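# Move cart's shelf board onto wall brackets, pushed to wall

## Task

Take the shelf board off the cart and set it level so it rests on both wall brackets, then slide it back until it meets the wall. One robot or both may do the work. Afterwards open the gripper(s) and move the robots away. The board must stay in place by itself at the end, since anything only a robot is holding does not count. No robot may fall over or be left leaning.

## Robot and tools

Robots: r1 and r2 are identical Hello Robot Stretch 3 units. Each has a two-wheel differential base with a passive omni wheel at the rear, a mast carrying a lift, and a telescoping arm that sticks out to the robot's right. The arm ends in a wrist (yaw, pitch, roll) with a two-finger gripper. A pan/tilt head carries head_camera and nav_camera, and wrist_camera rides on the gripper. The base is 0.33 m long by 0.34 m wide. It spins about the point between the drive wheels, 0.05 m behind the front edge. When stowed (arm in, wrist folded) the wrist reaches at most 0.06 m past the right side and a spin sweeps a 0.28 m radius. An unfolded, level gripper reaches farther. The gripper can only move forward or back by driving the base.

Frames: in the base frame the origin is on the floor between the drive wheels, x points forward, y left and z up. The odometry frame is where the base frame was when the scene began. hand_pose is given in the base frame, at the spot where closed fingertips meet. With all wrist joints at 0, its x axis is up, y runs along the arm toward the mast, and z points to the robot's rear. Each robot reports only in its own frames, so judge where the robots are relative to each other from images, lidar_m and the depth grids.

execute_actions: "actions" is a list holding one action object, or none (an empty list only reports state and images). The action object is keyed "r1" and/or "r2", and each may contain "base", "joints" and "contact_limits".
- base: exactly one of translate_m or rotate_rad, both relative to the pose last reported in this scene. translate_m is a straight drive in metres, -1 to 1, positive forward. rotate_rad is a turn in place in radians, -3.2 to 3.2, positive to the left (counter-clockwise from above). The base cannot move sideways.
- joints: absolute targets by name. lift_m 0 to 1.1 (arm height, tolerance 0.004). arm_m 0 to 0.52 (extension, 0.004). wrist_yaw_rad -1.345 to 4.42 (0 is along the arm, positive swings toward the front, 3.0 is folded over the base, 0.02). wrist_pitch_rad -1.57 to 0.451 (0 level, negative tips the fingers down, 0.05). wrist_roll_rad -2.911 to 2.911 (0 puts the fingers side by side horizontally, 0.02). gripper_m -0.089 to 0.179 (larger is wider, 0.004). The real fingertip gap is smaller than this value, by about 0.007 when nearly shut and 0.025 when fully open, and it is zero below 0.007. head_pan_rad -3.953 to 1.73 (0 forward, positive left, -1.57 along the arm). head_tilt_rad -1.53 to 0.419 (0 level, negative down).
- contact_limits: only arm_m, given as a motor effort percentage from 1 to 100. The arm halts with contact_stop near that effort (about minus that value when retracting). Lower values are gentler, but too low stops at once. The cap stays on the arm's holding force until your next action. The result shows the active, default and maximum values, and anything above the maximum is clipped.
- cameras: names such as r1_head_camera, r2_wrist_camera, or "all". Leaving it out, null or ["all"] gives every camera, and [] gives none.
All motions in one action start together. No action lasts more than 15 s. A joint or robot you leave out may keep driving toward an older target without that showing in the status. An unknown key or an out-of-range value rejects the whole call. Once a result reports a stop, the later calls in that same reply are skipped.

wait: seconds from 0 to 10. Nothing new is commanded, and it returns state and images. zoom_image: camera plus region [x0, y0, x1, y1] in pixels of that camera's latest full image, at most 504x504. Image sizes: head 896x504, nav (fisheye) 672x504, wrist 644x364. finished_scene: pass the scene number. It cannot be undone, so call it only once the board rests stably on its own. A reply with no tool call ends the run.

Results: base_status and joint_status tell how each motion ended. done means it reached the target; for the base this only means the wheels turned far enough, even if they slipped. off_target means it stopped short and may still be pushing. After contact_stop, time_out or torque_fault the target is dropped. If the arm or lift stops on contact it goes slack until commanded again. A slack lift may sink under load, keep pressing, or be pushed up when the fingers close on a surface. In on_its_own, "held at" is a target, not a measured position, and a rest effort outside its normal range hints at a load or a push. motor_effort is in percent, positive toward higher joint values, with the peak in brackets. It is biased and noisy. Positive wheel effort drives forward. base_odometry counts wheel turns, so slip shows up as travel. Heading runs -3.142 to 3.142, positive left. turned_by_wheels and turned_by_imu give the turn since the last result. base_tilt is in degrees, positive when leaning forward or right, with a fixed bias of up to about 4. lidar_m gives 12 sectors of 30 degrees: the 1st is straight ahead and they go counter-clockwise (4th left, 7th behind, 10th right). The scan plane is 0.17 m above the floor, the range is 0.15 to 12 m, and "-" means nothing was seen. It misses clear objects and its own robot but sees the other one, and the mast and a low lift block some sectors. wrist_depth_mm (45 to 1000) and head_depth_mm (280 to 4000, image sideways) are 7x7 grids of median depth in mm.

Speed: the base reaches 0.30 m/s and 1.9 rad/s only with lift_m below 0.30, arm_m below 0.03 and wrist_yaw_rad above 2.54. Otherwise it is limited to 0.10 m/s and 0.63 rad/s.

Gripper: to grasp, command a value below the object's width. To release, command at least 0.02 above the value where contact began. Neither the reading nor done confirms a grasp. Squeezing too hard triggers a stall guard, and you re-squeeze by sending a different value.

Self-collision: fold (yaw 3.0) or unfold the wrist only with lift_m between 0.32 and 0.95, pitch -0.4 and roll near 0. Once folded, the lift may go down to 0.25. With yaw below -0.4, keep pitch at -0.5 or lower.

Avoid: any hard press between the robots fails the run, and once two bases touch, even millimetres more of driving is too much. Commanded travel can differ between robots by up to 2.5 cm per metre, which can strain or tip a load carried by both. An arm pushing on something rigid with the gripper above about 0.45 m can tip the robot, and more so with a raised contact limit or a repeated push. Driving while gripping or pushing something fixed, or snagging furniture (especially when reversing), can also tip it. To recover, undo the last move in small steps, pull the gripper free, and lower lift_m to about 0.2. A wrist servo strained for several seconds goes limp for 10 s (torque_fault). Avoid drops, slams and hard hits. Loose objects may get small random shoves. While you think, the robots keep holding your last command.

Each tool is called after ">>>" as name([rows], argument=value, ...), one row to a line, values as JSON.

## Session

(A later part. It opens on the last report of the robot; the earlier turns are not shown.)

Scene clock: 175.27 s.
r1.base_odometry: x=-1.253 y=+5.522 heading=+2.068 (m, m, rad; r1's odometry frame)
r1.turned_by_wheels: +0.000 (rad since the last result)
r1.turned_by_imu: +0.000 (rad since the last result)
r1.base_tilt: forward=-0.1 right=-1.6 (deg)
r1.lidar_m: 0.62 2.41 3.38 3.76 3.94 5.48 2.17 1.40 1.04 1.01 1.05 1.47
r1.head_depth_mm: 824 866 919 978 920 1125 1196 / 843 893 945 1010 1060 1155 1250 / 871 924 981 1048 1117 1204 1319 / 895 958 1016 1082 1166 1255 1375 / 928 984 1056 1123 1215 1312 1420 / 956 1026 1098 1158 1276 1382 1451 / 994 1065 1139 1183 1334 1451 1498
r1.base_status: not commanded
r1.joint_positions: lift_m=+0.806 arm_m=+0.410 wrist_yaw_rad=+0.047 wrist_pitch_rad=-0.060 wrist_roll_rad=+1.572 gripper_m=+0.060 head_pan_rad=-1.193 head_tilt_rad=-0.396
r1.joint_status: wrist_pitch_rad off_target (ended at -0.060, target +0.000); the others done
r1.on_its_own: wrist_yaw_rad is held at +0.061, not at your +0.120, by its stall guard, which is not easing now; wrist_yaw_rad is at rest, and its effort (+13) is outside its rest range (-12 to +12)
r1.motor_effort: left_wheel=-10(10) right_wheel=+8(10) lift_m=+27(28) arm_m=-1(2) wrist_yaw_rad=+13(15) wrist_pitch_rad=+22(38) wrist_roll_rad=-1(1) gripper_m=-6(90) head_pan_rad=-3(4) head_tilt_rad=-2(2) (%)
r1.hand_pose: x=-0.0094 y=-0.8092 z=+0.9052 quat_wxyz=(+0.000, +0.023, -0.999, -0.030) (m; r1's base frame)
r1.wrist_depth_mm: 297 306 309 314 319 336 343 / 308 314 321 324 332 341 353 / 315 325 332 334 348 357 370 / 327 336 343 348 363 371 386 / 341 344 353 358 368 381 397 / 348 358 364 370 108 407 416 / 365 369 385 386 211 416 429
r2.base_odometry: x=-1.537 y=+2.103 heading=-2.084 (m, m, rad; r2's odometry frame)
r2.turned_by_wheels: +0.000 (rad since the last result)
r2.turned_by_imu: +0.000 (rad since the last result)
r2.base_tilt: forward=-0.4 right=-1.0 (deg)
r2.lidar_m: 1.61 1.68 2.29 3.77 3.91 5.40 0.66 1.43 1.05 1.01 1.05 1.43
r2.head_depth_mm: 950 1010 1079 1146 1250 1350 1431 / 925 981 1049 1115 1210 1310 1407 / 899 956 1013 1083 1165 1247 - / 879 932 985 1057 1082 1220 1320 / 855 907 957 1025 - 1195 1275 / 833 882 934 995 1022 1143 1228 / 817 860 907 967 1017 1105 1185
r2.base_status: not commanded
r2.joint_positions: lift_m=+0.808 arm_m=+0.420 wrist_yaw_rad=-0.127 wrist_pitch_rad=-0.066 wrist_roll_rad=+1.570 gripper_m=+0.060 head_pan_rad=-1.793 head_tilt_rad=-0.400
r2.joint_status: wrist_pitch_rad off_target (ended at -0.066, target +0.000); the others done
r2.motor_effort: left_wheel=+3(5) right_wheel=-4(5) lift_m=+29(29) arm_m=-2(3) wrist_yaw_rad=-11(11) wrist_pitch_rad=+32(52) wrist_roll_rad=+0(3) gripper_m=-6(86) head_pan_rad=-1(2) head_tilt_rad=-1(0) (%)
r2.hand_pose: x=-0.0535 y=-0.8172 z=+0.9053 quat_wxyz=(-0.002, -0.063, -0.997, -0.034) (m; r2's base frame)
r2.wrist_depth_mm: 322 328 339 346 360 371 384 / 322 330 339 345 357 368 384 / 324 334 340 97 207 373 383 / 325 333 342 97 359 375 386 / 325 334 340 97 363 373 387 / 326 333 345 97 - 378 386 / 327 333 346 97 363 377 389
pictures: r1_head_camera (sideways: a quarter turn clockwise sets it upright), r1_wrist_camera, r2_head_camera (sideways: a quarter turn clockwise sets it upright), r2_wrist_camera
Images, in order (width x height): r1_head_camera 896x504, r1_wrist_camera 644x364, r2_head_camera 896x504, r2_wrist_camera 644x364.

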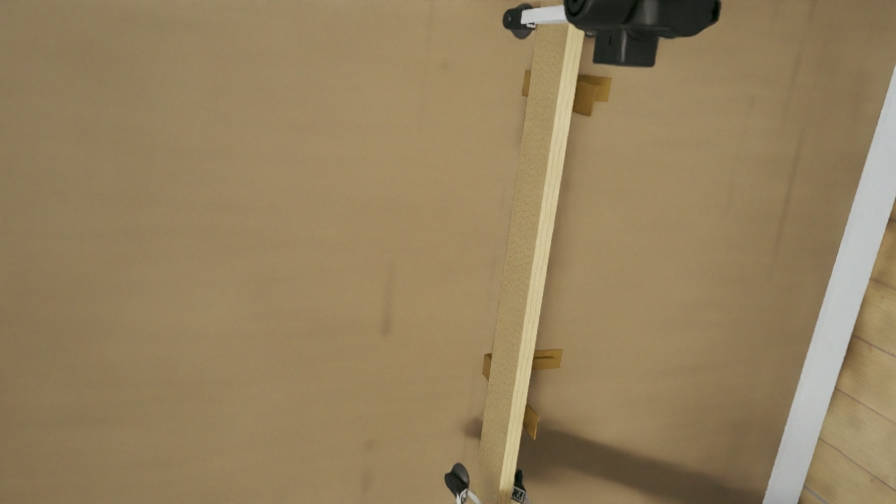

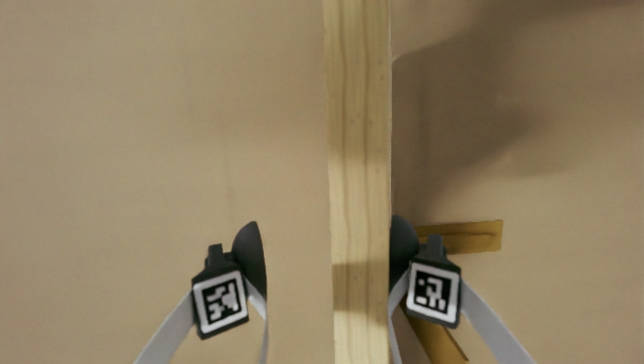

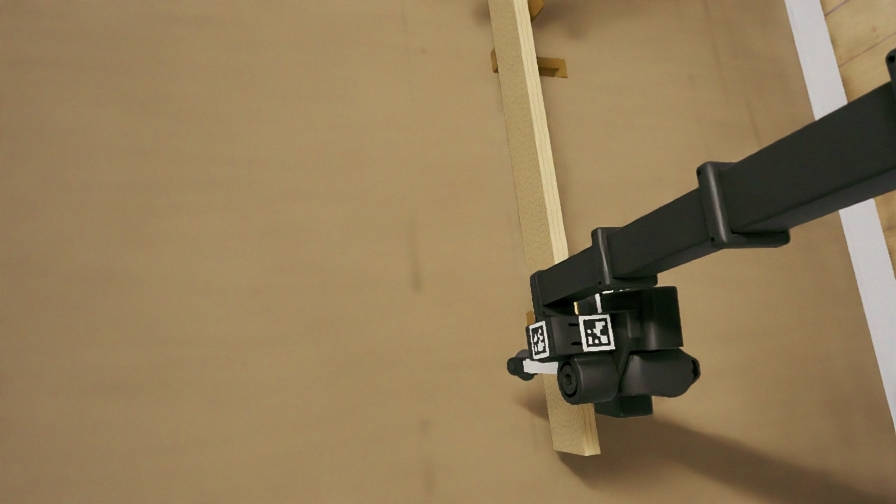

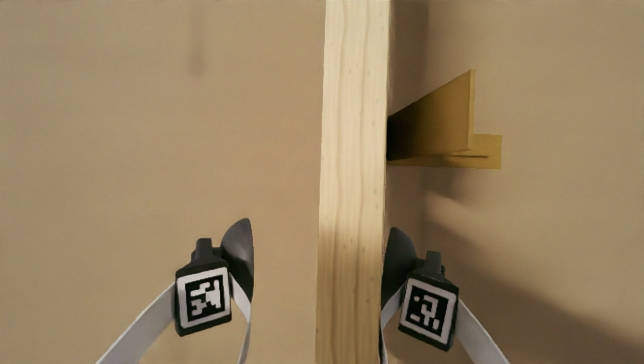

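>>> execute_actions([
  {"r2":{"joints":{"lift_m":0.79,"gripper_m":0.08}},"r1":{"joints":{"lift_m":0.79,"gripper_m":0.08}}},
], cameras=[])

>>> execute_actions([
  {"r2":{"joints":{"arm_m":0.22,"wrist_yaw_rad":0}},"r1":{"joints":{"arm_m":0.21,"wrist_yaw_rad":0}}},
], cameras=["r1_wrist_camera","r2_wrist_camera"])

>>> execute_actions([
  {"r2":{"joints":{"gripper_m":0.0}},"r1":{"joints":{"gripper_m":0.0}}},
], cameras=[])

>>> execute_actions([
  {"r2":{"joints":{"arm_m":0.45},"contact_limits":{"arm_m":10}},"r1":{"joints":{"arm_m":0.45},"contact_limits":{"arm_m":10}}},
], cameras=["r1_wrist_camera","r2_wrist_camera","r1_head_camera","r2_head_camera"])

Scene clock: 176.57 s.
r1.base_odometry: x=-1.253 y=+5.522 heading=+2.068 (m, m, rad; r1's odometry frame)
r1.turned_by_wheels: +0.000 (rad since the last result)
r1.turned_by_imu: +0.000 (rad since the last result)
r1.base_tilt: forward=-0.2 right=-1.6 (deg)
r1.lidar_m: 0.62 2.41 3.38 3.76 3.94 5.50 2.17 1.39 1.04 1.00 1.05 1.47
r1.head_depth_mm: 822 869 913 971 867 1129 1190 / 846 891 947 1008 1034 1162 1253 / 873 924 977 1049 1002 1206 1310 / 899 953 1023 1084 1162 1262 1360 / 927 990 1054 1118 1218 1320 1412 / 967 1016 1096 1163 1275 1394 1455 / 999 1063 1138 1191 1333 1460 1502
r1.base_status: not commanded
r1.joint_positions: lift_m=+0.790 arm_m=+0.410 wrist_yaw_rad=+0.048 wrist_pitch_rad=-0.054 wrist_roll_rad=+1.572 gripper_m=+0.080 head_pan_rad=-1.193 head_tilt_rad=-0.396
r1.joint_status: all done
r1.on_its_own: wrist_yaw_rad is held at +0.061, not at your +0.120, by its stall guard, which is not easing now
r1.motor_effort: left_wheel=-9(9) right_wheel=+8(8) lift_m=+26(26) arm_m=-2(2) wrist_yaw_rad=+11(13) wrist_pitch_rad=+21(23) wrist_roll_rad=-1(1) gripper_m=-5(84) head_pan_rad=-3(3) head_tilt_rad=-2(2) (%)
r1.hand_pose: x=-0.0092 y=-0.8094 z=+0.8906 quat_wxyz=(+0.000, +0.024, -0.999, -0.027) (m; r1's base frame)
r1.wrist_depth_mm: 299 303 313 311 327 334 338 / 308 311 320 323 330 345 350 / 317 325 331 338 343 358 367 / 330 333 344 355 362 369 381 / 341 347 353 361 105 381 390 / 349 362 371 378 108 397 411 / 370 368 389 393 148 416 430
r2.base_odometry: x=-1.537 y=+2.103 heading=-2.084 (m, m, rad; r2's odometry frame)
r2.turned_by_wheels: +0.000 (rad since the last result)
r2.turned_by_imu: +0.000 (rad since the last result)
r2.base_tilt: forward=-0.5 right=-1.0 (deg)
r2.lidar_m: 1.62 1.68 2.28 3.77 3.93 5.40 0.66 1.44 1.04 1.01 1.05 1.43
r2.head_depth_mm: 948 1012 1077 1150 1255 1362 1423 / 928 984 1049 1119 1213 1318 1395 / 898 955 1013 1083 1159 1253 - / 880 929 988 1051 963 1222 1326 / 854 904 963 1023 984 1202 1276 / 835 884 938 991 1022 1149 1229 / 815 864 911 964 1022 1098 1185
r2.base_status: not commanded
r2.joint_positions: lift_m=+0.790 arm_m=+0.420 wrist_yaw_rad=-0.127 wrist_pitch_rad=-0.056 wrist_roll_rad=+1.572 gripper_m=+0.080 head_pan_rad=-1.793 head_tilt_rad=-0.400
r2.joint_status: all done
r2.motor_effort: left_wheel=+3(3) right_wheel=-4(4) lift_m=+27(29) arm_m=-2(3) wrist_yaw_rad=-12(11) wrist_pitch_rad=+28(32) wrist_roll_rad=+0(1) gripper_m=-4(78) head_pan_rad=-2(2) head_tilt_rad=-2(1) (%)
r2.hand_pose: x=-0.0536 y=-0.8176 z=+0.8901 quat_wxyz=(-0.002, -0.063, -0.998, -0.028) (m; r2's base frame)
r2.wrist_depth_mm: 326 332 338 344 360 368 378 / 325 332 340 348 158 365 380 / 325 331 342 347 157 367 383 / 325 335 341 350 361 372 377 / 328 334 347 348 95 371 382 / 328 333 346 350 94 372 383 / 328 338 347 352 228 377 383
pictures: none
No camera images: the call's "cameras" was empty. Leave "cameras" out to get every camera's image.

Scene clock: 179.47 s.
r1.base_odometry: x=-1.253 y=+5.522 heading=+2.068 (m, m, rad; r1's odometry frame)
r1.turned_by_wheels: +0.000 (rad since the last result)
r1.turned_by_imu: +0.001 (rad since the last result)
r1.base_tilt: forward=-0.1 right=-1.7 (deg)
r1.lidar_m: 0.62 2.42 3.36 3.75 3.92 5.52 2.17 1.40 1.04 1.01 1.05 1.47
r1.head_depth_mm: 824 869 917 973 1034 1114 - / 849 899 950 1008 1077 1162 1256 / 873 923 978 1048 1121 1203 1308 / 896 956 1018 1088 1173 1270 1357 / 930 992 1053 1123 1215 1329 1417 / 967 1030 1091 1170 1276 1390 1448 / 992 1068 1137 1224 1344 1462 1504
r1.base_status: not commanded
r1.joint_positions: lift_m=+0.790 arm_m=+0.210 wrist_yaw_rad=+0.002 wrist_pitch_rad=-0.023 wrist_roll_rad=+1.572 gripper_m=+0.080 head_pan_rad=-1.193 head_tilt_rad=-0.396
r1.joint_status: all done
r1.motor_effort: left_wheel=-1(9) right_wheel=+1(8) lift_m=+27(26) arm_m=-3(3) wrist_yaw_rad=-2(12) wrist_pitch_rad=+9(24) wrist_roll_rad=-1(1) gripper_m=-1(8) head_pan_rad=-4(4) head_tilt_rad=-2(2) (%)
r1.hand_pose: x=-0.0208 y=-0.6109 z=+0.8986 quat_wxyz=(+0.000, +0.001, -1.000, -0.012) (m; r1's base frame)
r1.wrist_depth_mm: 487 491 488 499 500 511 518 / 501 499 503 516 524 529 536 / 513 521 520 528 537 545 552 / 517 530 548 548 550 559 577 / 539 548 559 562 559 596 588 / 557 570 589 595 581 585 611 / 572 583 589 596 602 625 640
r2.base_odometry: x=-1.537 y=+2.103 heading=-2.084 (m, m, rad; r2's odometry frame)
r2.turned_by_wheels: +0.000 (rad since the last result)
r2.turned_by_imu: +0.000 (rad since the last result)
r2.base_tilt: forward=-0.5 right=-1.0 (deg)
r2.lidar_m: 1.62 1.68 2.29 3.76 3.91 5.37 0.66 1.43 1.05 1.01 1.05 1.43
r2.head_depth_mm: 947 1011 1076 1156 1253 1355 1431 / 925 982 1046 1126 1204 1310 1400 / 900 951 1015 1087 1174 1252 - / 877 934 987 1053 1126 1194 - / 858 904 963 1019 1089 1155 - / 833 883 935 995 1052 1129 1244 / 815 856 907 965 1032 1103 1185
r2.base_status: not commanded
r2.joint_positions: lift_m=+0.790 arm_m=+0.220 wrist_yaw_rad=-0.002 wrist_pitch_rad=-0.023 wrist_roll_rad=+1.572 gripper_m=+0.080 head_pan_rad=-1.793 head_tilt_rad=-0.400
r2.joint_status: all done
r2.motor_effort: left_wheel=-2(9) right_wheel=+2(9) lift_m=+28(28) arm_m=-3(3) wrist_yaw_rad=+2(14) wrist_pitch_rad=+11(29) wrist_roll_rad=+0(1) gripper_m=+0(5) head_pan_rad=-2(2) head_tilt_rad=+0(0) (%)
r2.hand_pose: x=-0.0220 y=-0.6209 z=+0.8984 quat_wxyz=(+0.000, -0.001, -1.000, -0.012) (m; r2's base frame)
r2.wrist_depth_mm: 493 502 505 510 521 528 530 / 502 506 514 524 532 531 547 / 511 515 526 534 537 553 560 / 520 523 537 545 560 556 566 / 530 541 549 554 561 575 588 / 544 551 560 562 - 584 601 / 550 563 569 581 581 597 612
pictures: r1_wrist_camera, r2_wrist_camera
Images, in order (width x height): r1_wrist_camera 644x364, r2_wrist_camera 644x364.

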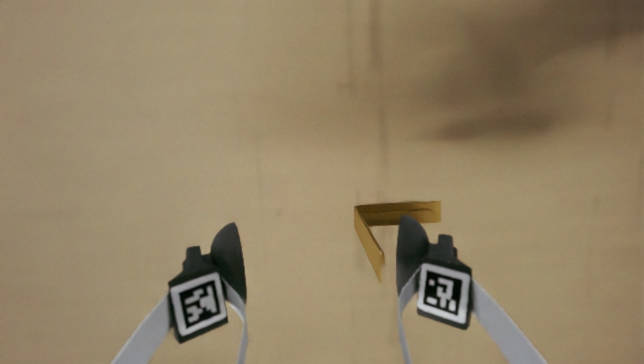

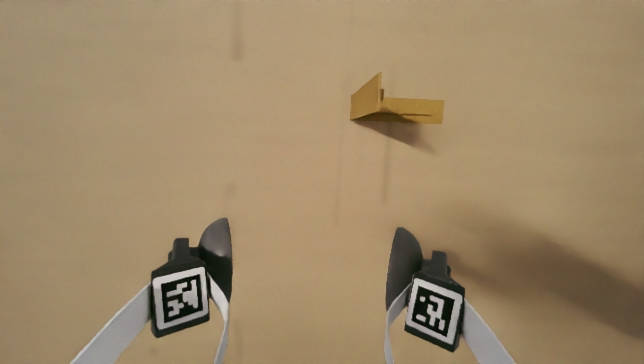

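Scene clock: 180.77 s.
r1.base_odometry: x=-1.253 y=+5.522 heading=+2.068 (m, m, rad; r1's odometry frame)
r1.turned_by_wheels: +0.000 (rad since the last result)
r1.turned_by_imu: +0.000 (rad since the last result)
r1.base_tilt: forward=-0.1 right=-1.7 (deg)
r1.lidar_m: 0.62 2.40 3.36 3.77 3.95 5.51 2.17 1.39 1.04 1.01 1.05 1.47
r1.head_depth_mm: 819 868 916 970 1032 1120 - / 846 892 953 1007 1074 1156 1263 / 873 927 980 1043 1124 1212 1310 / 898 952 1013 1085 1162 1268 1367 / 933 983 1050 1129 1213 1319 1418 / 957 1023 1094 1179 1262 1386 1461 / 997 1067 1138 1230 1328 1454 1496
r1.base_status: not commanded
r1.joint_positions: lift_m=+0.790 arm_m=+0.210 wrist_yaw_rad=+0.002 wrist_pitch_rad=-0.023 wrist_roll_rad=+1.572 gripper_m=+0.000 head_pan_rad=-1.193 head_tilt_rad=-0.396
r1.joint_status: all done
r1.motor_effort: left_wheel=-1(1) right_wheel=+1(1) lift_m=+27(26) arm_m=-3(3) wrist_yaw_rad=-2(2) wrist_pitch_rad=+9(9) wrist_roll_rad=-1(1) gripper_m=-3(94) head_pan_rad=-4(3) head_tilt_rad=-2(2) (%)
r1.hand_pose: x=-0.0208 y=-0.6109 z=+0.8986 quat_wxyz=(+0.000, +0.001, -1.000, -0.012) (m; r1's base frame)
r1.wrist_depth_mm: 488 493 493 497 504 512 525 / 492 502 512 517 527 537 538 / 514 517 525 528 538 550 559 / 529 530 533 544 548 565 565 / 542 545 566 552 573 579 590 / 561 555 570 - 592 602 608 / 576 586 584 592 612 629 620
r2.base_odometry: x=-1.537 y=+2.103 heading=-2.084 (m, m, rad; r2's odometry frame)
r2.turned_by_wheels: +0.000 (rad since the last result)
r2.turned_by_imu: +0.000 (rad since the last result)
r2.base_tilt: forward=-0.4 right=-1.0 (deg)
r2.lidar_m: 1.61 1.68 2.29 3.78 3.90 5.40 0.66 1.44 1.05 1.01 1.05 1.43
r2.head_depth_mm: 952 1012 1077 1162 1257 1364 1429 / 923 982 1047 1121 1214 1313 1402 / 897 955 1021 1088 1174 1248 - / 877 930 989 1054 1126 1191 - / 857 905 962 1024 1087 1150 - / 833 882 932 990 1056 1125 1248 / 814 860 912 967 1033 1099 1186
r2.base_status: not commanded
r2.joint_positions: lift_m=+0.790 arm_m=+0.220 wrist_yaw_rad=-0.002 wrist_pitch_rad=-0.023 wrist_roll_rad=+1.572 gripper_m=+0.000 head_pan_rad=-1.793 head_tilt_rad=-0.400
r2.joint_status: all done
r2.motor_effort: left_wheel=-3(3) right_wheel=+2(2) lift_m=+28(28) arm_m=-3(3) wrist_yaw_rad=+2(2) wrist_pitch_rad=+11(11) wrist_roll_rad=+0(0) gripper_m=-2(88) head_pan_rad=-2(2) head_tilt_rad=-1(0) (%)
r2.hand_pose: x=-0.0220 y=-0.6209 z=+0.8984 quat_wxyz=(+0.000, -0.001, -1.000, -0.012) (m; r2's base frame)
r2.wrist_depth_mm: 493 494 502 510 523 525 529 / 503 503 510 526 531 535 544 / 510 518 520 526 538 551 560 / 517 532 540 545 549 560 580 / 530 533 551 551 565 574 580 / 541 551 559 - 578 585 594 / 558 567 575 585 596 594 609
pictures: none
No camera images: the call's "cameras" was empty. Leave "cameras" out to get every camera's image.

Scene clock: 183.77 s.
r1.base_odometry: x=-1.253 y=+5.522 heading=+2.068 (m, m, rad; r1's odometry frame)
r1.turned_by_wheels: +0.000 (rad since the last result)
r1.turned_by_imu: +0.001 (rad since the last result)
r1.base_tilt: forward=-0.1 right=-1.6 (deg)
r1.lidar_m: 0.62 2.41 3.38 3.75 3.93 5.50 2.17 1.39 1.04 1.01 1.05 1.46
r1.head_depth_mm: 821 867 924 972 1042 1124 1197 / 845 895 949 1008 1079 1160 1244 / 871 922 983 1048 1122 1201 1302 / 898 960 1017 1082 1169 1259 1368 / 931 989 1052 1130 1215 1322 1416 / 957 1021 1098 1173 1268 1377 1451 / 997 1061 1131 1210 1329 1451 1498
r1.base_status: not commanded
r1.joint_positions: lift_m=+0.790 arm_m=+0.450 wrist_yaw_rad=+0.001 wrist_pitch_rad=-0.022 wrist_roll_rad=+1.572 gripper_m=+0.000 head_pan_rad=-1.193 head_tilt_rad=-0.396
r1.joint_status: all done
r1.motor_effort: left_wheel=-1(1) right_wheel=+0(0) lift_m=+26(26) arm_m=+2(4) wrist_yaw_rad=-2(2) wrist_pitch_rad=+8(9) wrist_roll_rad=-1(1) gripper_m=-3(4) head_pan_rad=-4(5) head_tilt_rad=-2(2) (%)
r1.contact_limits: arm_m 10 (drawing in: default 17, maximum 28; extending or still: default 23, maximum 38)
r1.hand_pose: x=-0.0210 y=-0.8503 z=+0.8989 quat_wxyz=(+0.000, +0.001, -1.000, -0.011) (m; r1's base frame)
r1.wrist_depth_mm: 278 278 284 285 287 291 295 / 282 285 289 292 298 300 304 / 287 291 296 300 306 310 313 / 300 300 307 310 314 318 326 / 303 306 314 316 321 326 333 / 315 321 321 - 329 341 344 / 327 332 336 340 341 347 355
r2.base_odometry: x=-1.537 y=+2.103 heading=-2.084 (m, m, rad; r2's odometry frame)
r2.turned_by_wheels: +0.000 (rad since the last result)
r2.turned_by_imu: +0.001 (rad since the last result)
r2.base_tilt: forward=-0.4 right=-1.0 (deg)
r2.lidar_m: 1.62 1.67 2.29 3.77 3.90 5.35 0.66 1.43 1.05 1.01 1.05 1.43
r2.head_depth_mm: 949 1013 1079 1156 1254 1353 1424 / 922 985 1049 1125 1208 1309 1404 / 903 953 1019 1089 1165 1246 - / 878 929 992 1046 1126 1223 1321 / 859 902 958 1025 - 1186 1273 / 836 882 939 994 1041 1149 1223 / 817 857 907 965 1034 1097 1183
r2.base_status: not commanded
r2.joint_positions: lift_m=+0.790 arm_m=+0.450 wrist_yaw_rad=-0.001 wrist_pitch_rad=-0.022 wrist_roll_rad=+1.572 gripper_m=+0.000 head_pan_rad=-1.793 head_tilt_rad=-0.400
r2.joint_status: all done
r2.motor_effort: left_wheel=-3(2) right_wheel=+2(2) lift_m=+29(28) arm_m=+3(3) wrist_yaw_rad=+1(2) wrist_pitch_rad=+11(11) wrist_roll_rad=+0(1) gripper_m=-2(2) head_pan_rad=-3(1) head_tilt_rad=+0(0) (%)
r2.contact_limits: arm_m 10 (drawing in: default 20, maximum 33; extending or still: default 27, maximum 45)
r2.hand_pose: x=-0.0216 y=-0.8503 z=+0.8988 quat_wxyz=(+0.000, -0.001, -1.000, -0.011) (m; r2's base frame)
r2.wrist_depth_mm: 284 286 291 296 297 132 308 / 289 293 298 303 256 303 314 / 297 299 302 308 313 315 320 / 301 307 308 314 319 322 329 / 307 313 316 319 327 331 338 / 314 318 322 - 335 340 343 / 320 324 333 337 340 348 353
pictures: r1_head_camera (sideways: a quarter turn clockwise sets it upright), r1_wrist_camera, r2_head_camera (sideways: a quarter turn clockwise sets it upright), r2_wrist_camera
Images, in order (width x height): r1_head_camera 896x504, r1_wrist_camera 644x364, r2_head_camera 896x504, r2_wrist_camera 644x364.

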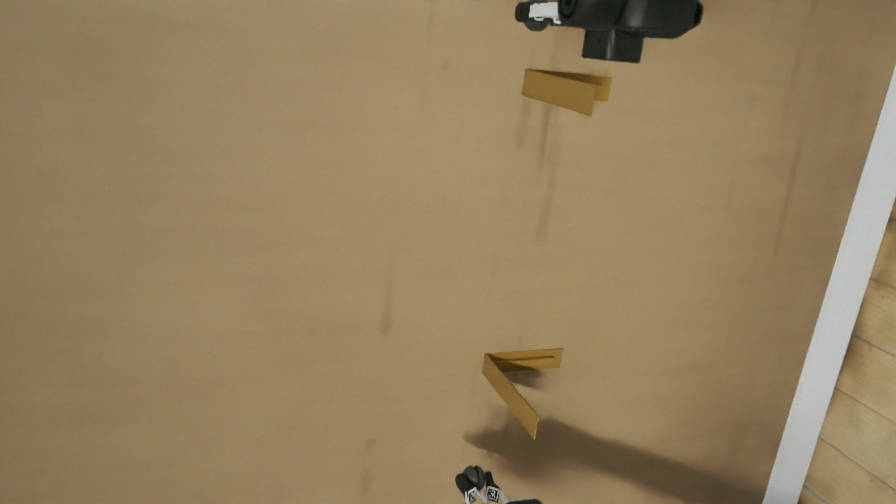

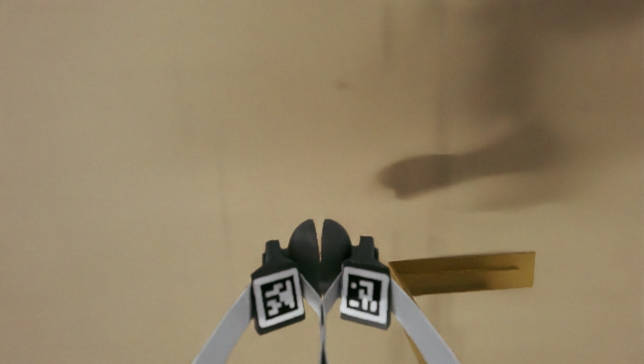

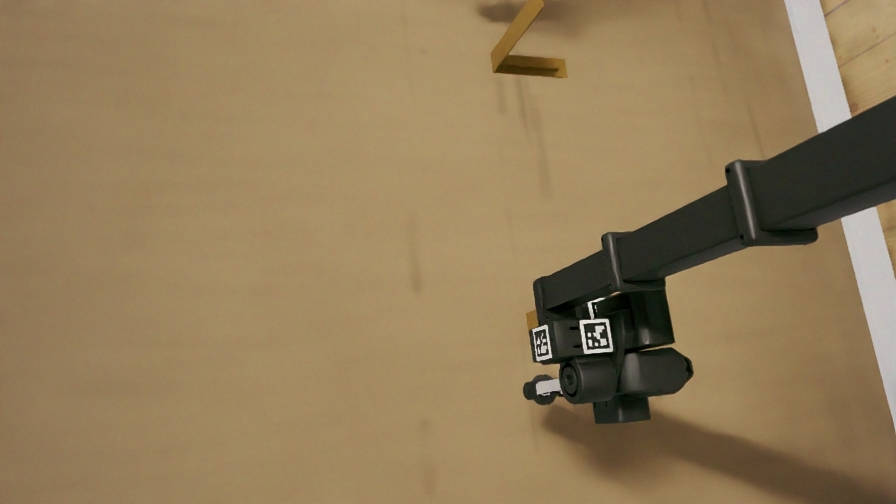

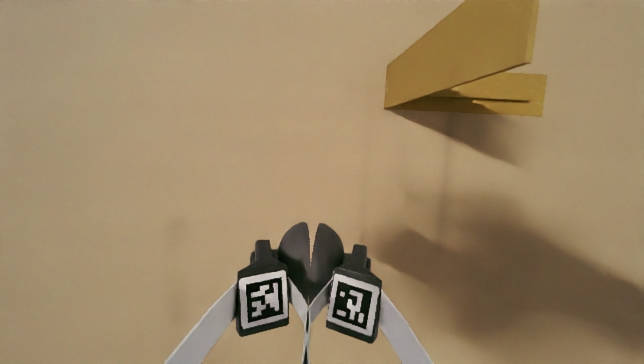

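>>> execute_actions([
  {"r2":{"joints":{"arm_m":0.1,"head_pan_rad":-1.7,"head_tilt_rad":-1.0}},"r1":{"joints":{"arm_m":0.1,"head_pan_rad":-1.3,"head_tilt_rad":-1.0}}},
], cameras=["r1_head_camera","r1_nav_camera","r2_head_camera","r2_nav_camera"])

Scene clock: 187.70 s.
r1.base_odometry: x=-1.253 y=+5.522 heading=+2.068 (m, m, rad; r1's odometry frame)
r1.turned_by_wheels: +0.000 (rad since the last result)
r1.turned_by_imu: +0.001 (rad since the last result)
r1.base_tilt: forward=-0.2 right=-1.6 (deg)
r1.lidar_m: 0.62 2.41 3.36 3.76 3.95 5.53 2.18 1.39 1.04 1.00 1.05 1.46
r1.head_depth_mm: 898 1037 1220 - - 1243 1121 / 911 1060 1274 - 1342 1239 1128 / 917 1095 1299 1496 1345 1233 1138 / 965 1121 1352 1519 1356 1237 1136 / 989 1162 1404 1546 1346 1231 1113 / 1021 1195 1450 1554 1359 1234 1120 / 1040 1224 1509 1550 1355 1217 1116
r1.base_status: not commanded
r1.joint_positions: lift_m=+0.790 arm_m=+0.100 wrist_yaw_rad=+0.001 wrist_pitch_rad=-0.022 wrist_roll_rad=+1.572 gripper_m=+0.000 head_pan_rad=-1.293 head_tilt_rad=-0.988
r1.joint_status: all done
r1.motor_effort: left_wheel=-1(1) right_wheel=+0(1) lift_m=+27(27) arm_m=-2(2) wrist_yaw_rad=-1(2) wrist_pitch_rad=+8(8) wrist_roll_rad=-1(1) gripper_m=-3(3) head_pan_rad=-3(18) head_tilt_rad=-8(46) (%)
r1.hand_pose: x=-0.0211 y=-0.5010 z=+0.8989 quat_wxyz=(+0.000, +0.000, -1.000, -0.011) (m; r1's base frame)
r1.wrist_depth_mm: 589 587 587 608 627 617 648 / 589 608 615 606 623 633 636 / 606 610 625 634 649 651 664 / 639 632 640 651 661 685 688 / 668 661 670 664 695 716 700 / 665 684 683 - 710 717 727 / 686 698 705 717 728 723 752
r2.base_odometry: x=-1.537 y=+2.103 heading=-2.084 (m, m, rad; r2's odometry frame)
r2.turned_by_wheels: +0.000 (rad since the last result)
r2.turned_by_imu: +0.001 (rad since the last result)
r2.base_tilt: forward=-0.4 right=-1.0 (deg)
r2.lidar_m: 1.62 1.67 2.28 3.78 3.93 5.39 0.66 1.43 1.05 1.01 1.05 1.43
r2.head_depth_mm: 980 1163 1412 1582 1393 - - / 966 1134 1373 - - 1205 1119 / 942 1105 1335 - 1325 1242 1140 / 921 1080 1300 - 1322 1235 1138 / 911 1062 1275 - 1340 1234 1109 / 890 1045 1240 1495 1377 1223 1107 / 878 1017 1209 1478 1383 1222 1103
r2.base_status: not commanded
r2.joint_positions: lift_m=+0.790 arm_m=+0.100 wrist_yaw_rad=-0.001 wrist_pitch_rad=-0.022 wrist_roll_rad=+1.572 gripper_m=+0.000 head_pan_rad=-1.707 head_tilt_rad=-0.988
r2.joint_status: all done
r2.motor_effort: left_wheel=-3(2) right_wheel=+2(2) lift_m=+29(28) arm_m=-3(3) wrist_yaw_rad=+2(1) wrist_pitch_rad=+10(11) wrist_roll_rad=-1(0) gripper_m=-2(2) head_pan_rad=+4(12) head_tilt_rad=-4(25) (%)
r2.hand_pose: x=-0.0216 y=-0.5009 z=+0.8988 quat_wxyz=(+0.000, -0.001, -1.000, -0.011) (m; r2's base frame)
r2.wrist_depth_mm: 592 601 614 616 636 645 643 / 613 616 627 639 641 651 660 / 630 633 643 645 647 666 690 / 638 650 663 666 682 682 700 / 648 652 655 673 678 697 710 / 670 670 680 - 703 716 736 / 678 685 703 712 723 723 748
pictures: r1_head_camera (sideways: a quarter turn clockwise sets it upright), r1_nav_camera (sideways: a quarter turn counterclockwise sets it upright), r2_head_camera (sideways: a quarter turn clockwise sets it upright), r2_nav_camera (sideways: a quarter turn counterclockwise sets it upright)
Images, in order (width x height): r1_head_camera 896x504, r1_nav_camera 672x504, r2_head_camera 896x504, r2_nav_camera 672x504.

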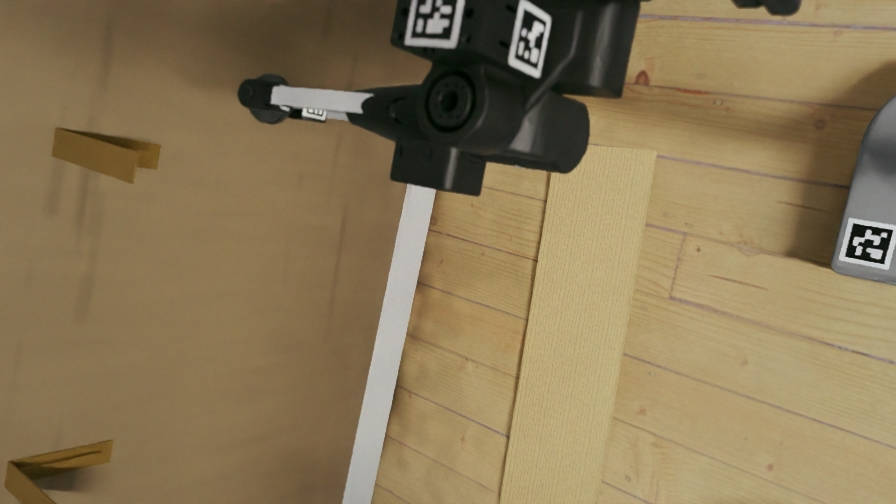

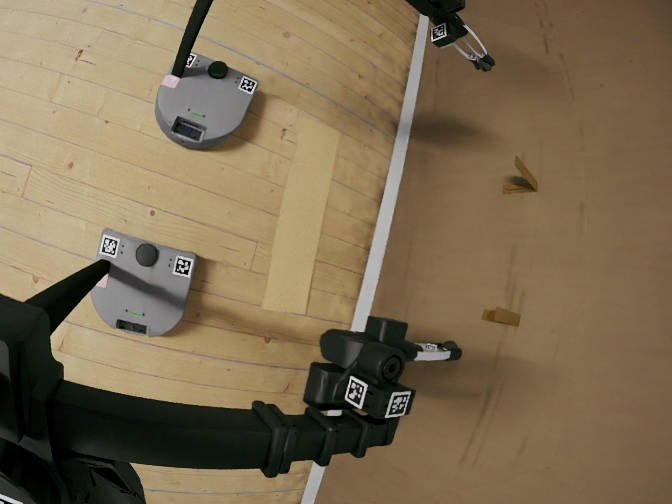

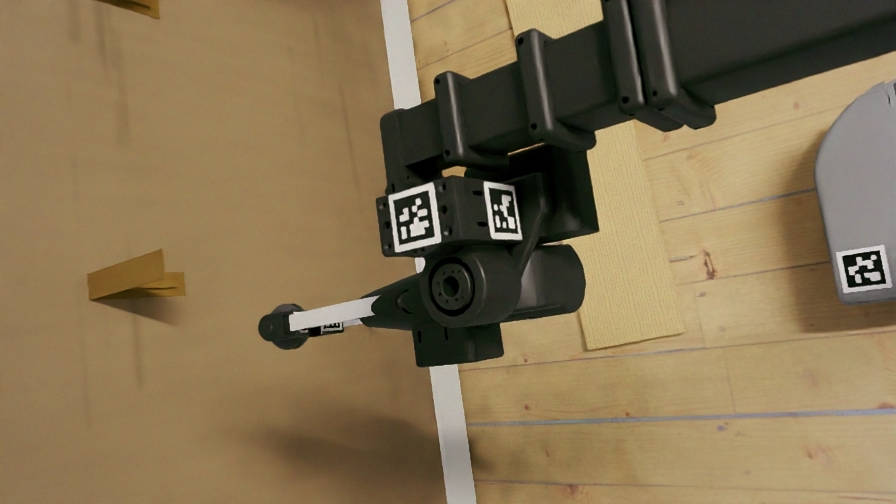

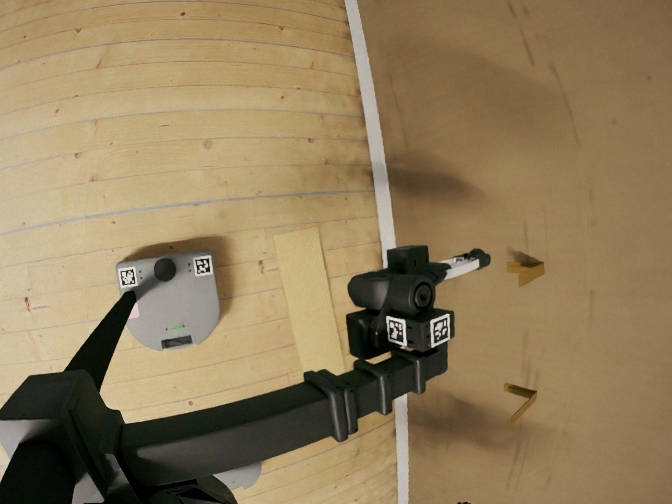

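>>> execute_actions(actions=[])

Scene clock: 188.43 s.
r1.base_odometry: x=-1.253 y=+5.522 heading=+2.068 (m, m, rad; r1's odometry frame)
r1.turned_by_wheels: +0.000 (rad since the last result)
r1.turned_by_imu: +0.000 (rad since the last result)
r1.base_tilt: forward=-0.2 right=-1.7 (deg)
r1.lidar_m: 0.62 2.41 3.35 3.75 3.93 5.55 2.18 1.40 1.04 1.01 1.05 1.47
r1.head_depth_mm: 899 1041 1213 - - 1236 1131 / 913 1060 1276 - 1341 1241 1126 / 917 1099 1311 1504 1340 1230 1137 / 970 1126 1342 1535 1353 1241 1132 / 998 1158 1403 1555 1358 1231 1128 / 1018 1203 1456 1555 1342 1234 1120 / 1035 1231 1501 1538 1344 1221 1108
r1.base_status: not commanded
r1.joint_positions: lift_m=+0.790 arm_m=+0.100 wrist_yaw_rad=+0.001 wrist_pitch_rad=-0.022 wrist_roll_rad=+1.572 gripper_m=+0.000 head_pan_rad=-1.293 head_tilt_rad=-0.988
r1.joint_status: all done
r1.motor_effort: left_wheel=-1(1) right_wheel=+0(1) lift_m=+26(27) arm_m=-3(2) wrist_yaw_rad=-1(2) wrist_pitch_rad=+8(8) wrist_roll_rad=-1(1) gripper_m=-4(3) head_pan_rad=-4(18) head_tilt_rad=-7(46) (%)
r1.hand_pose: x=-0.0211 y=-0.5010 z=+0.8989 quat_wxyz=(+0.000, +0.000, -1.000, -0.011) (m; r1's base frame)
r1.wrist_depth_mm: 579 583 601 601 620 612 621 / 595 612 614 631 626 641 643 / 612 618 622 631 647 665 655 / 621 634 650 655 663 684 683 / 651 677 669 666 687 701 703 / 663 683 675 - 706 704 725 / 686 701 711 703 752 723 749
r2.base_odometry: x=-1.537 y=+2.103 heading=-2.084 (m, m, rad; r2's odometry frame)
r2.turned_by_wheels: +0.000 (rad since the last result)
r2.turned_by_imu: +0.000 (rad since the last result)
r2.base_tilt: forward=-0.4 right=-1.1 (deg)
r2.lidar_m: 1.62 1.67 2.29 3.77 3.92 5.41 0.66 1.43 1.05 1.01 1.04 1.43
r2.head_depth_mm: 980 1158 1416 1596 1398 - - / 964 1134 1367 - - 1200 1129 / 944 1104 1342 - 1328 1242 1143 / 921 1075 1305 - 1320 1237 1138 / 912 1060 1270 - 1345 1230 1104 / 891 1035 1234 1487 1388 1227 1107 / 878 1019 1212 1486 1385 1231 1099
r2.base_status: not commanded
r2.joint_positions: lift_m=+0.790 arm_m=+0.100 wrist_yaw_rad=-0.001 wrist_pitch_rad=-0.022 wrist_roll_rad=+1.572 gripper_m=+0.000 head_pan_rad=-1.707 head_tilt_rad=-0.988
r2.joint_status: all done
r2.motor_effort: left_wheel=-3(2) right_wheel=+2(2) lift_m=+28(28) arm_m=-3(3) wrist_yaw_rad=+0(1) wrist_pitch_rad=+11(11) wrist_roll_rad=+0(0) gripper_m=-3(2) head_pan_rad=+3(12) head_tilt_rad=-3(25) (%)
r2.hand_pose: x=-0.0216 y=-0.5009 z=+0.8988 quat_wxyz=(+0.000, -0.001, -1.000, -0.011) (m; r2's base frame)
r2.wrist_depth_mm: 594 617 619 618 628 641 652 / 612 621 626 636 647 650 661 / 629 631 634 647 665 670 682 / 635 641 657 666 680 682 693 / 653 657 672 680 686 692 719 / 674 664 678 - 715 709 722 / 683 685 703 702 720 736 732
pictures: r1_head_camera (sideways: a quarter turn clockwise sets it upright), r1_nav_camera (sideways: a quarter turn counterclockwise sets it upright), r1_wrist_camera, r2_head_camera (sideways: a quarter turn clockwise sets it upright), r2_nav_camera (sideways: a quarter turn counterclockwise sets it upright), r2_wrist_camera
Images, in order (width x height): r1_head_camera 896x504, r1_nav_camera 672x504, r1_wrist_camera 644x364, r2_head_camera 896x504, r2_nav_camera 672x504, r2_wrist_camera 644x364.

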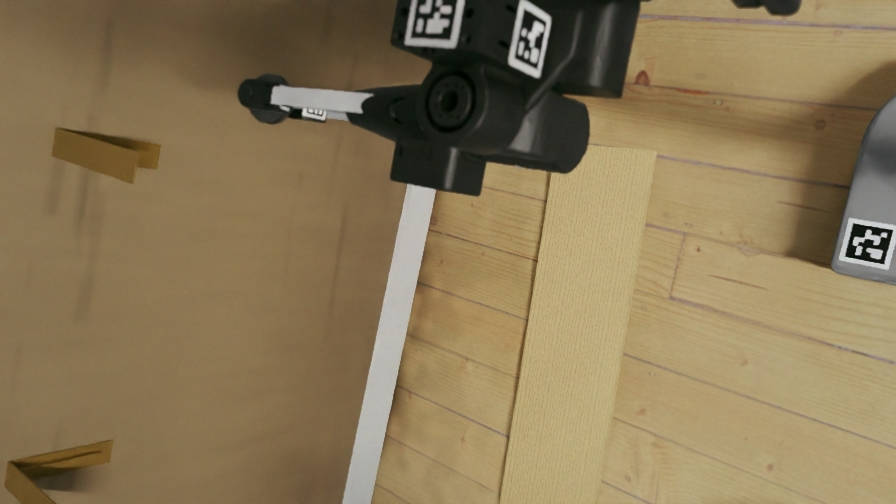

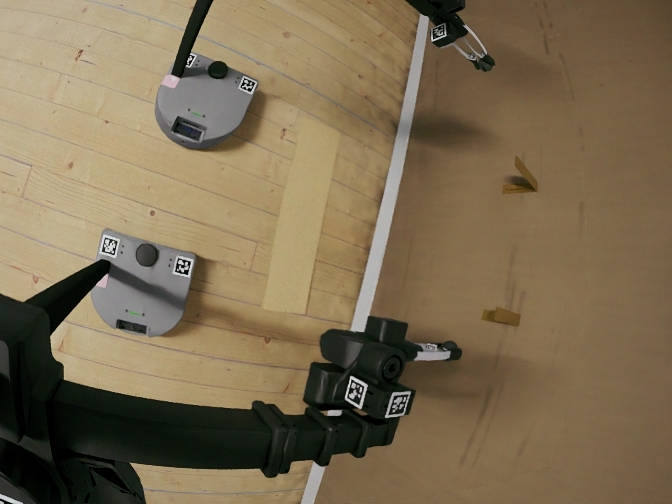

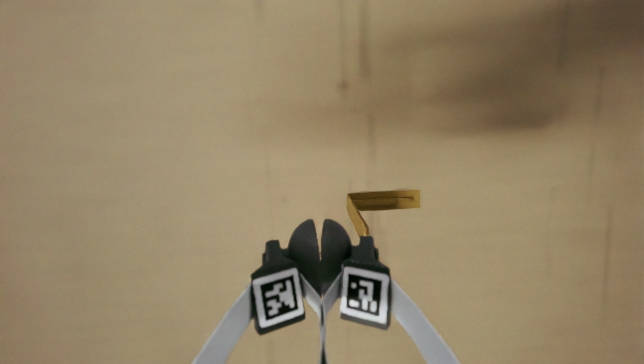

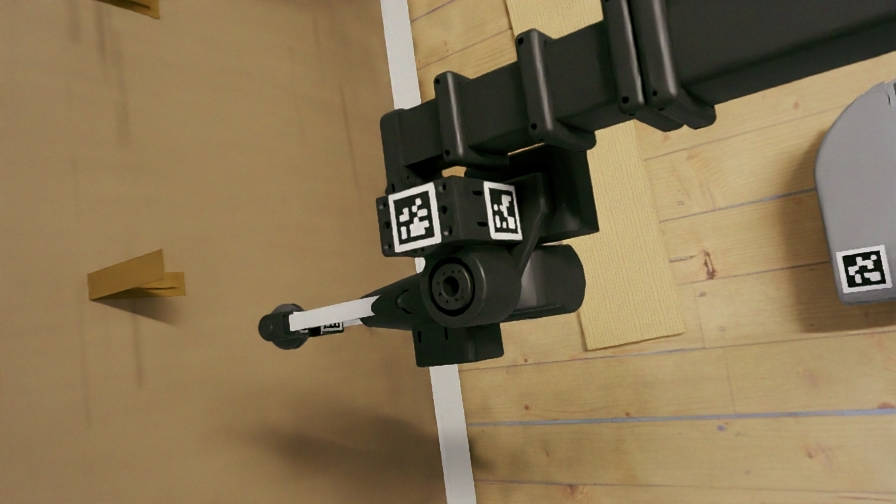

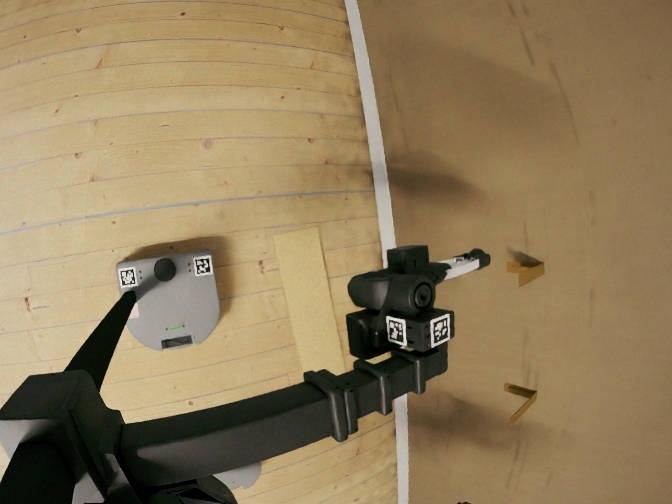

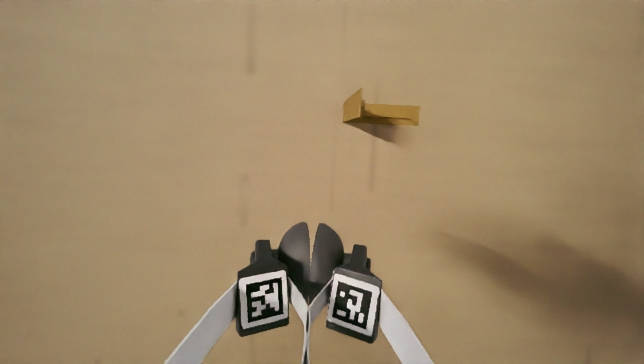

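>>> execute_actions([
  {"r1":{"base":{"translate_m":0.15},"joints":{"arm_m":0.0,"wrist_pitch_rad":-0.5,"lift_m":0.15,"head_pan_rad":-1.4,"head_tilt_rad":-1.2}},"r2":{"base":{"translate_m":0.15},"joints":{"arm_m":0.0,"wrist_pitch_rad":-0.5,"lift_m":0.15,"head_pan_rad":-1.6,"head_tilt_rad":-1.2}}},
])

Scene clock: 196.20 s.
r1.base_odometry: x=-1.324 y=+5.654 heading=+2.068 (m, m, rad; r1's odometry frame)
r1.turned_by_wheels: +0.000 (rad since the last result)
r1.turned_by_imu: +0.002 (rad since the last result)
r1.base_tilt: forward=-0.1 right=-1.6 (deg)
r1.lidar_m: 0.62 2.26 3.15 3.73 3.95 5.46 2.31 1.40 1.04 1.01 1.05 0.74
r1.head_depth_mm: 1023 1233 1484 1391 1284 1202 1126 / 1041 1264 1487 1365 1281 1201 - / 1060 1283 1491 1368 1278 - - / 1081 1320 1485 1371 1279 - - / 1105 1334 1494 1355 1272 1183 1110 / 1120 1372 1520 1351 1266 1184 1102 / 1139 1400 1487 1344 1255 1174 1105
r1.base_status: done
r1.joint_positions: lift_m=+0.150 arm_m=+0.000 wrist_yaw_rad=+0.001 wrist_pitch_rad=-0.512 wrist_roll_rad=+1.572 gripper_m=+0.000 head_pan_rad=-1.393 head_tilt_rad=-1.185
r1.joint_status: all done
r1.motor_effort: left_wheel=-1(5) right_wheel=+0(4) lift_m=+22(22) arm_m=-2(2) wrist_yaw_rad=-1(1) wrist_pitch_rad=+5(8) wrist_roll_rad=-1(1) gripper_m=-3(3) head_pan_rad=-4(18) head_tilt_rad=-9(31) (%)
r1.hand_pose: x=-0.0213 y=-0.3568 z=+0.1423 quat_wxyz=(+0.000, +0.000, -0.967, -0.253) (m; r1's base frame)
r1.wrist_depth_mm: 587 641 670 357 273 212 171 / 590 649 688 374 282 216 174 / 598 661 710 383 287 219 177 / 618 676 728 398 294 224 180 / 625 691 750 409 301 229 182 / 629 713 796 - 292 231 185 / 641 724 784 421 333 236 187
r2.base_odometry: x=-1.611 y=+1.972 heading=-2.084 (m, m, rad; r2's odometry frame)
r2.turned_by_wheels: +0.000 (rad since the last result)
r2.turned_by_imu: +0.003 (rad since the last result)
r2.base_tilt: forward=-0.4 right=-1.1 (deg)
r2.lidar_m: 1.46 1.52 2.08 3.78 3.94 5.34 0.66 0.77 1.05 1.01 1.05 1.43
r2.head_depth_mm: 1054 1297 1538 1393 1289 1186 1107 / 1041 1281 1507 1398 1286 1210 - / 1043 1276 1511 1384 1282 - - / 1028 1254 1500 1393 1300 - - / 1012 1231 1501 1395 1285 1181 1098 / 1016 1231 1488 1390 1280 1182 1101 / 998 1213 1475 1387 1268 1177 1094
r2.base_status: done
r2.joint_positions: lift_m=+0.150 arm_m=+0.001 wrist_yaw_rad=-0.001 wrist_pitch_rad=-0.512 wrist_roll_rad=+1.572 gripper_m=+0.000 head_pan_rad=-1.607 head_tilt_rad=-1.186
r2.joint_status: all done
r2.motor_effort: left_wheel=-3(4) right_wheel=+2(4) lift_m=+24(23) arm_m=-3(2) wrist_yaw_rad=+1(1) wrist_pitch_rad=+5(8) wrist_roll_rad=+0(0) gripper_m=-2(2) head_pan_rad=+4(11) head_tilt_rad=-5(17) (%)
r2.hand_pose: x=-0.0217 y=-0.3575 z=+0.1421 quat_wxyz=(+0.000, -0.001, -0.967, -0.253) (m; r2's base frame)
r2.wrist_depth_mm: 589 649 687 373 282 216 175 / 603 662 715 376 284 218 176 / 608 677 720 379 285 217 176 / 622 684 726 414 287 220 177 / 633 697 764 395 289 220 178 / 640 718 774 - 285 221 178 / 652 741 752 427 274 222 179
pictures: r1_head_camera (sideways: a quarter turn clockwise sets it upright), r1_nav_camera (sideways: a quarter turn counterclockwise sets it upright), r1_wrist_camera, r2_head_camera (sideways: a quarter turn clockwise sets it upright), r2_nav_camera (sideways: a quarter turn counterclockwise sets it upright), r2_wrist_camera
Images, in order (width x height): r1_head_camera 896x504, r1_nav_camera 672x504, r1_wrist_camera 644x364, r2_head_camera 896x504, r2_nav_camera 672x504, r2_wrist_camera 644x364.

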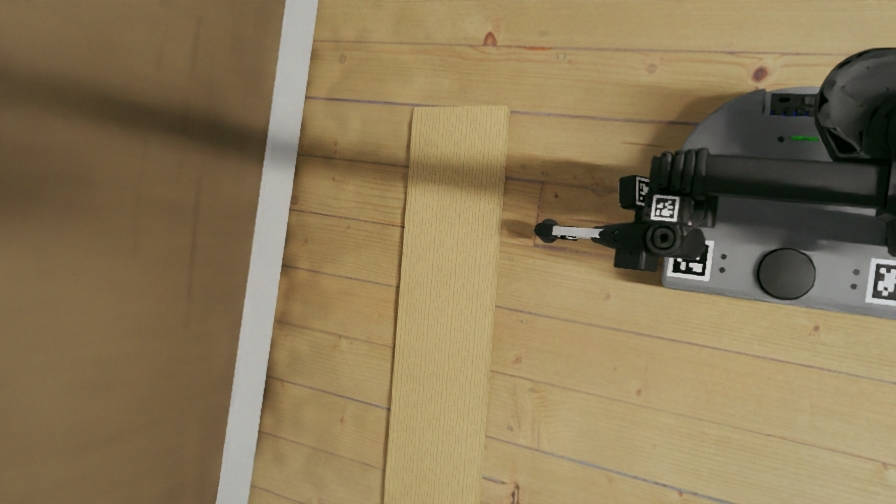

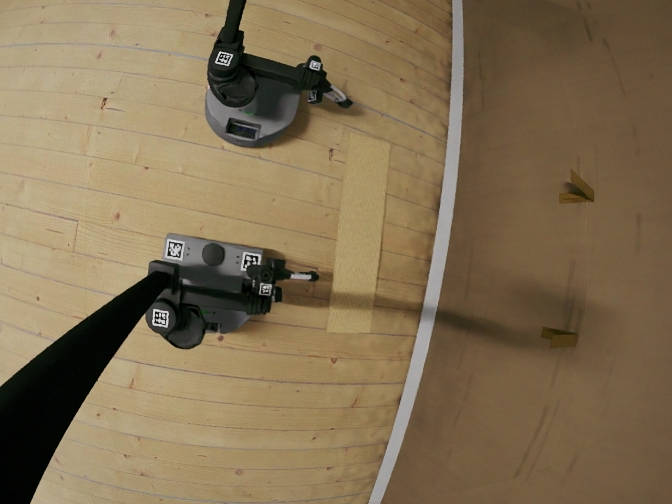

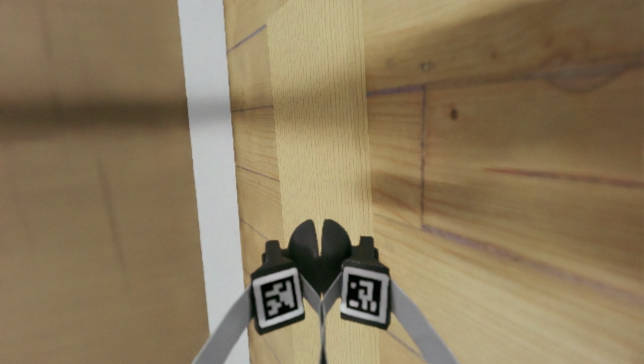

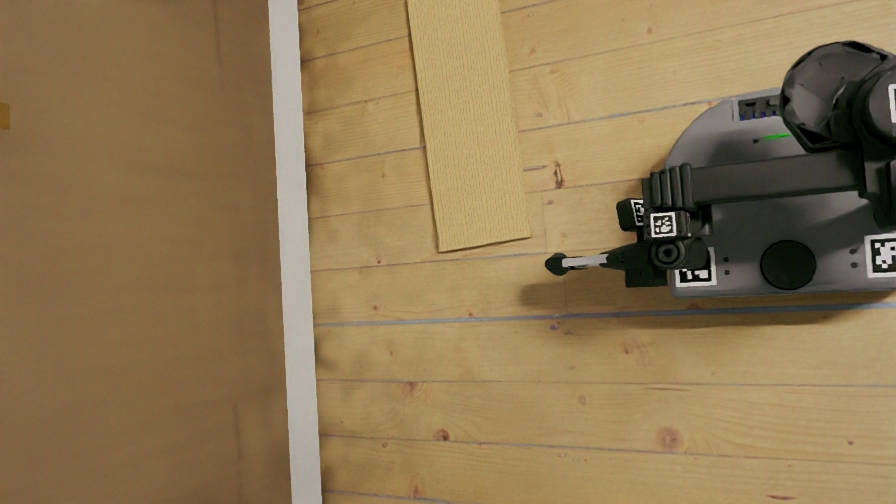

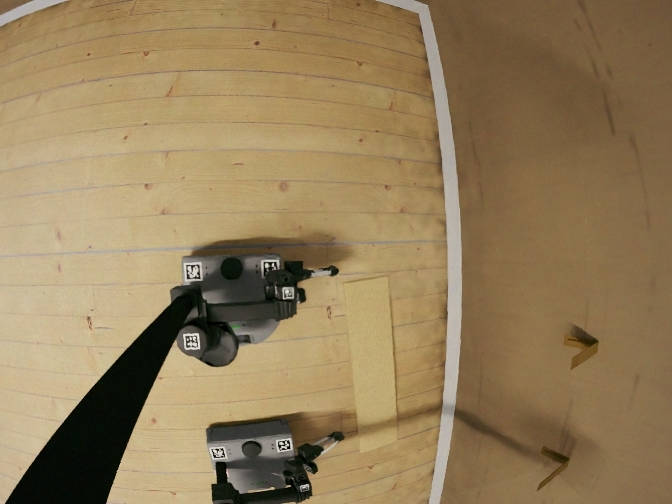

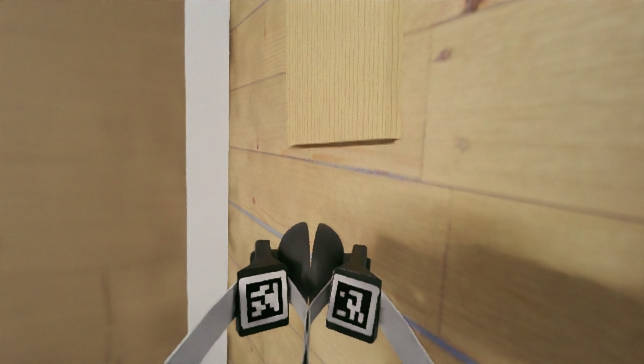

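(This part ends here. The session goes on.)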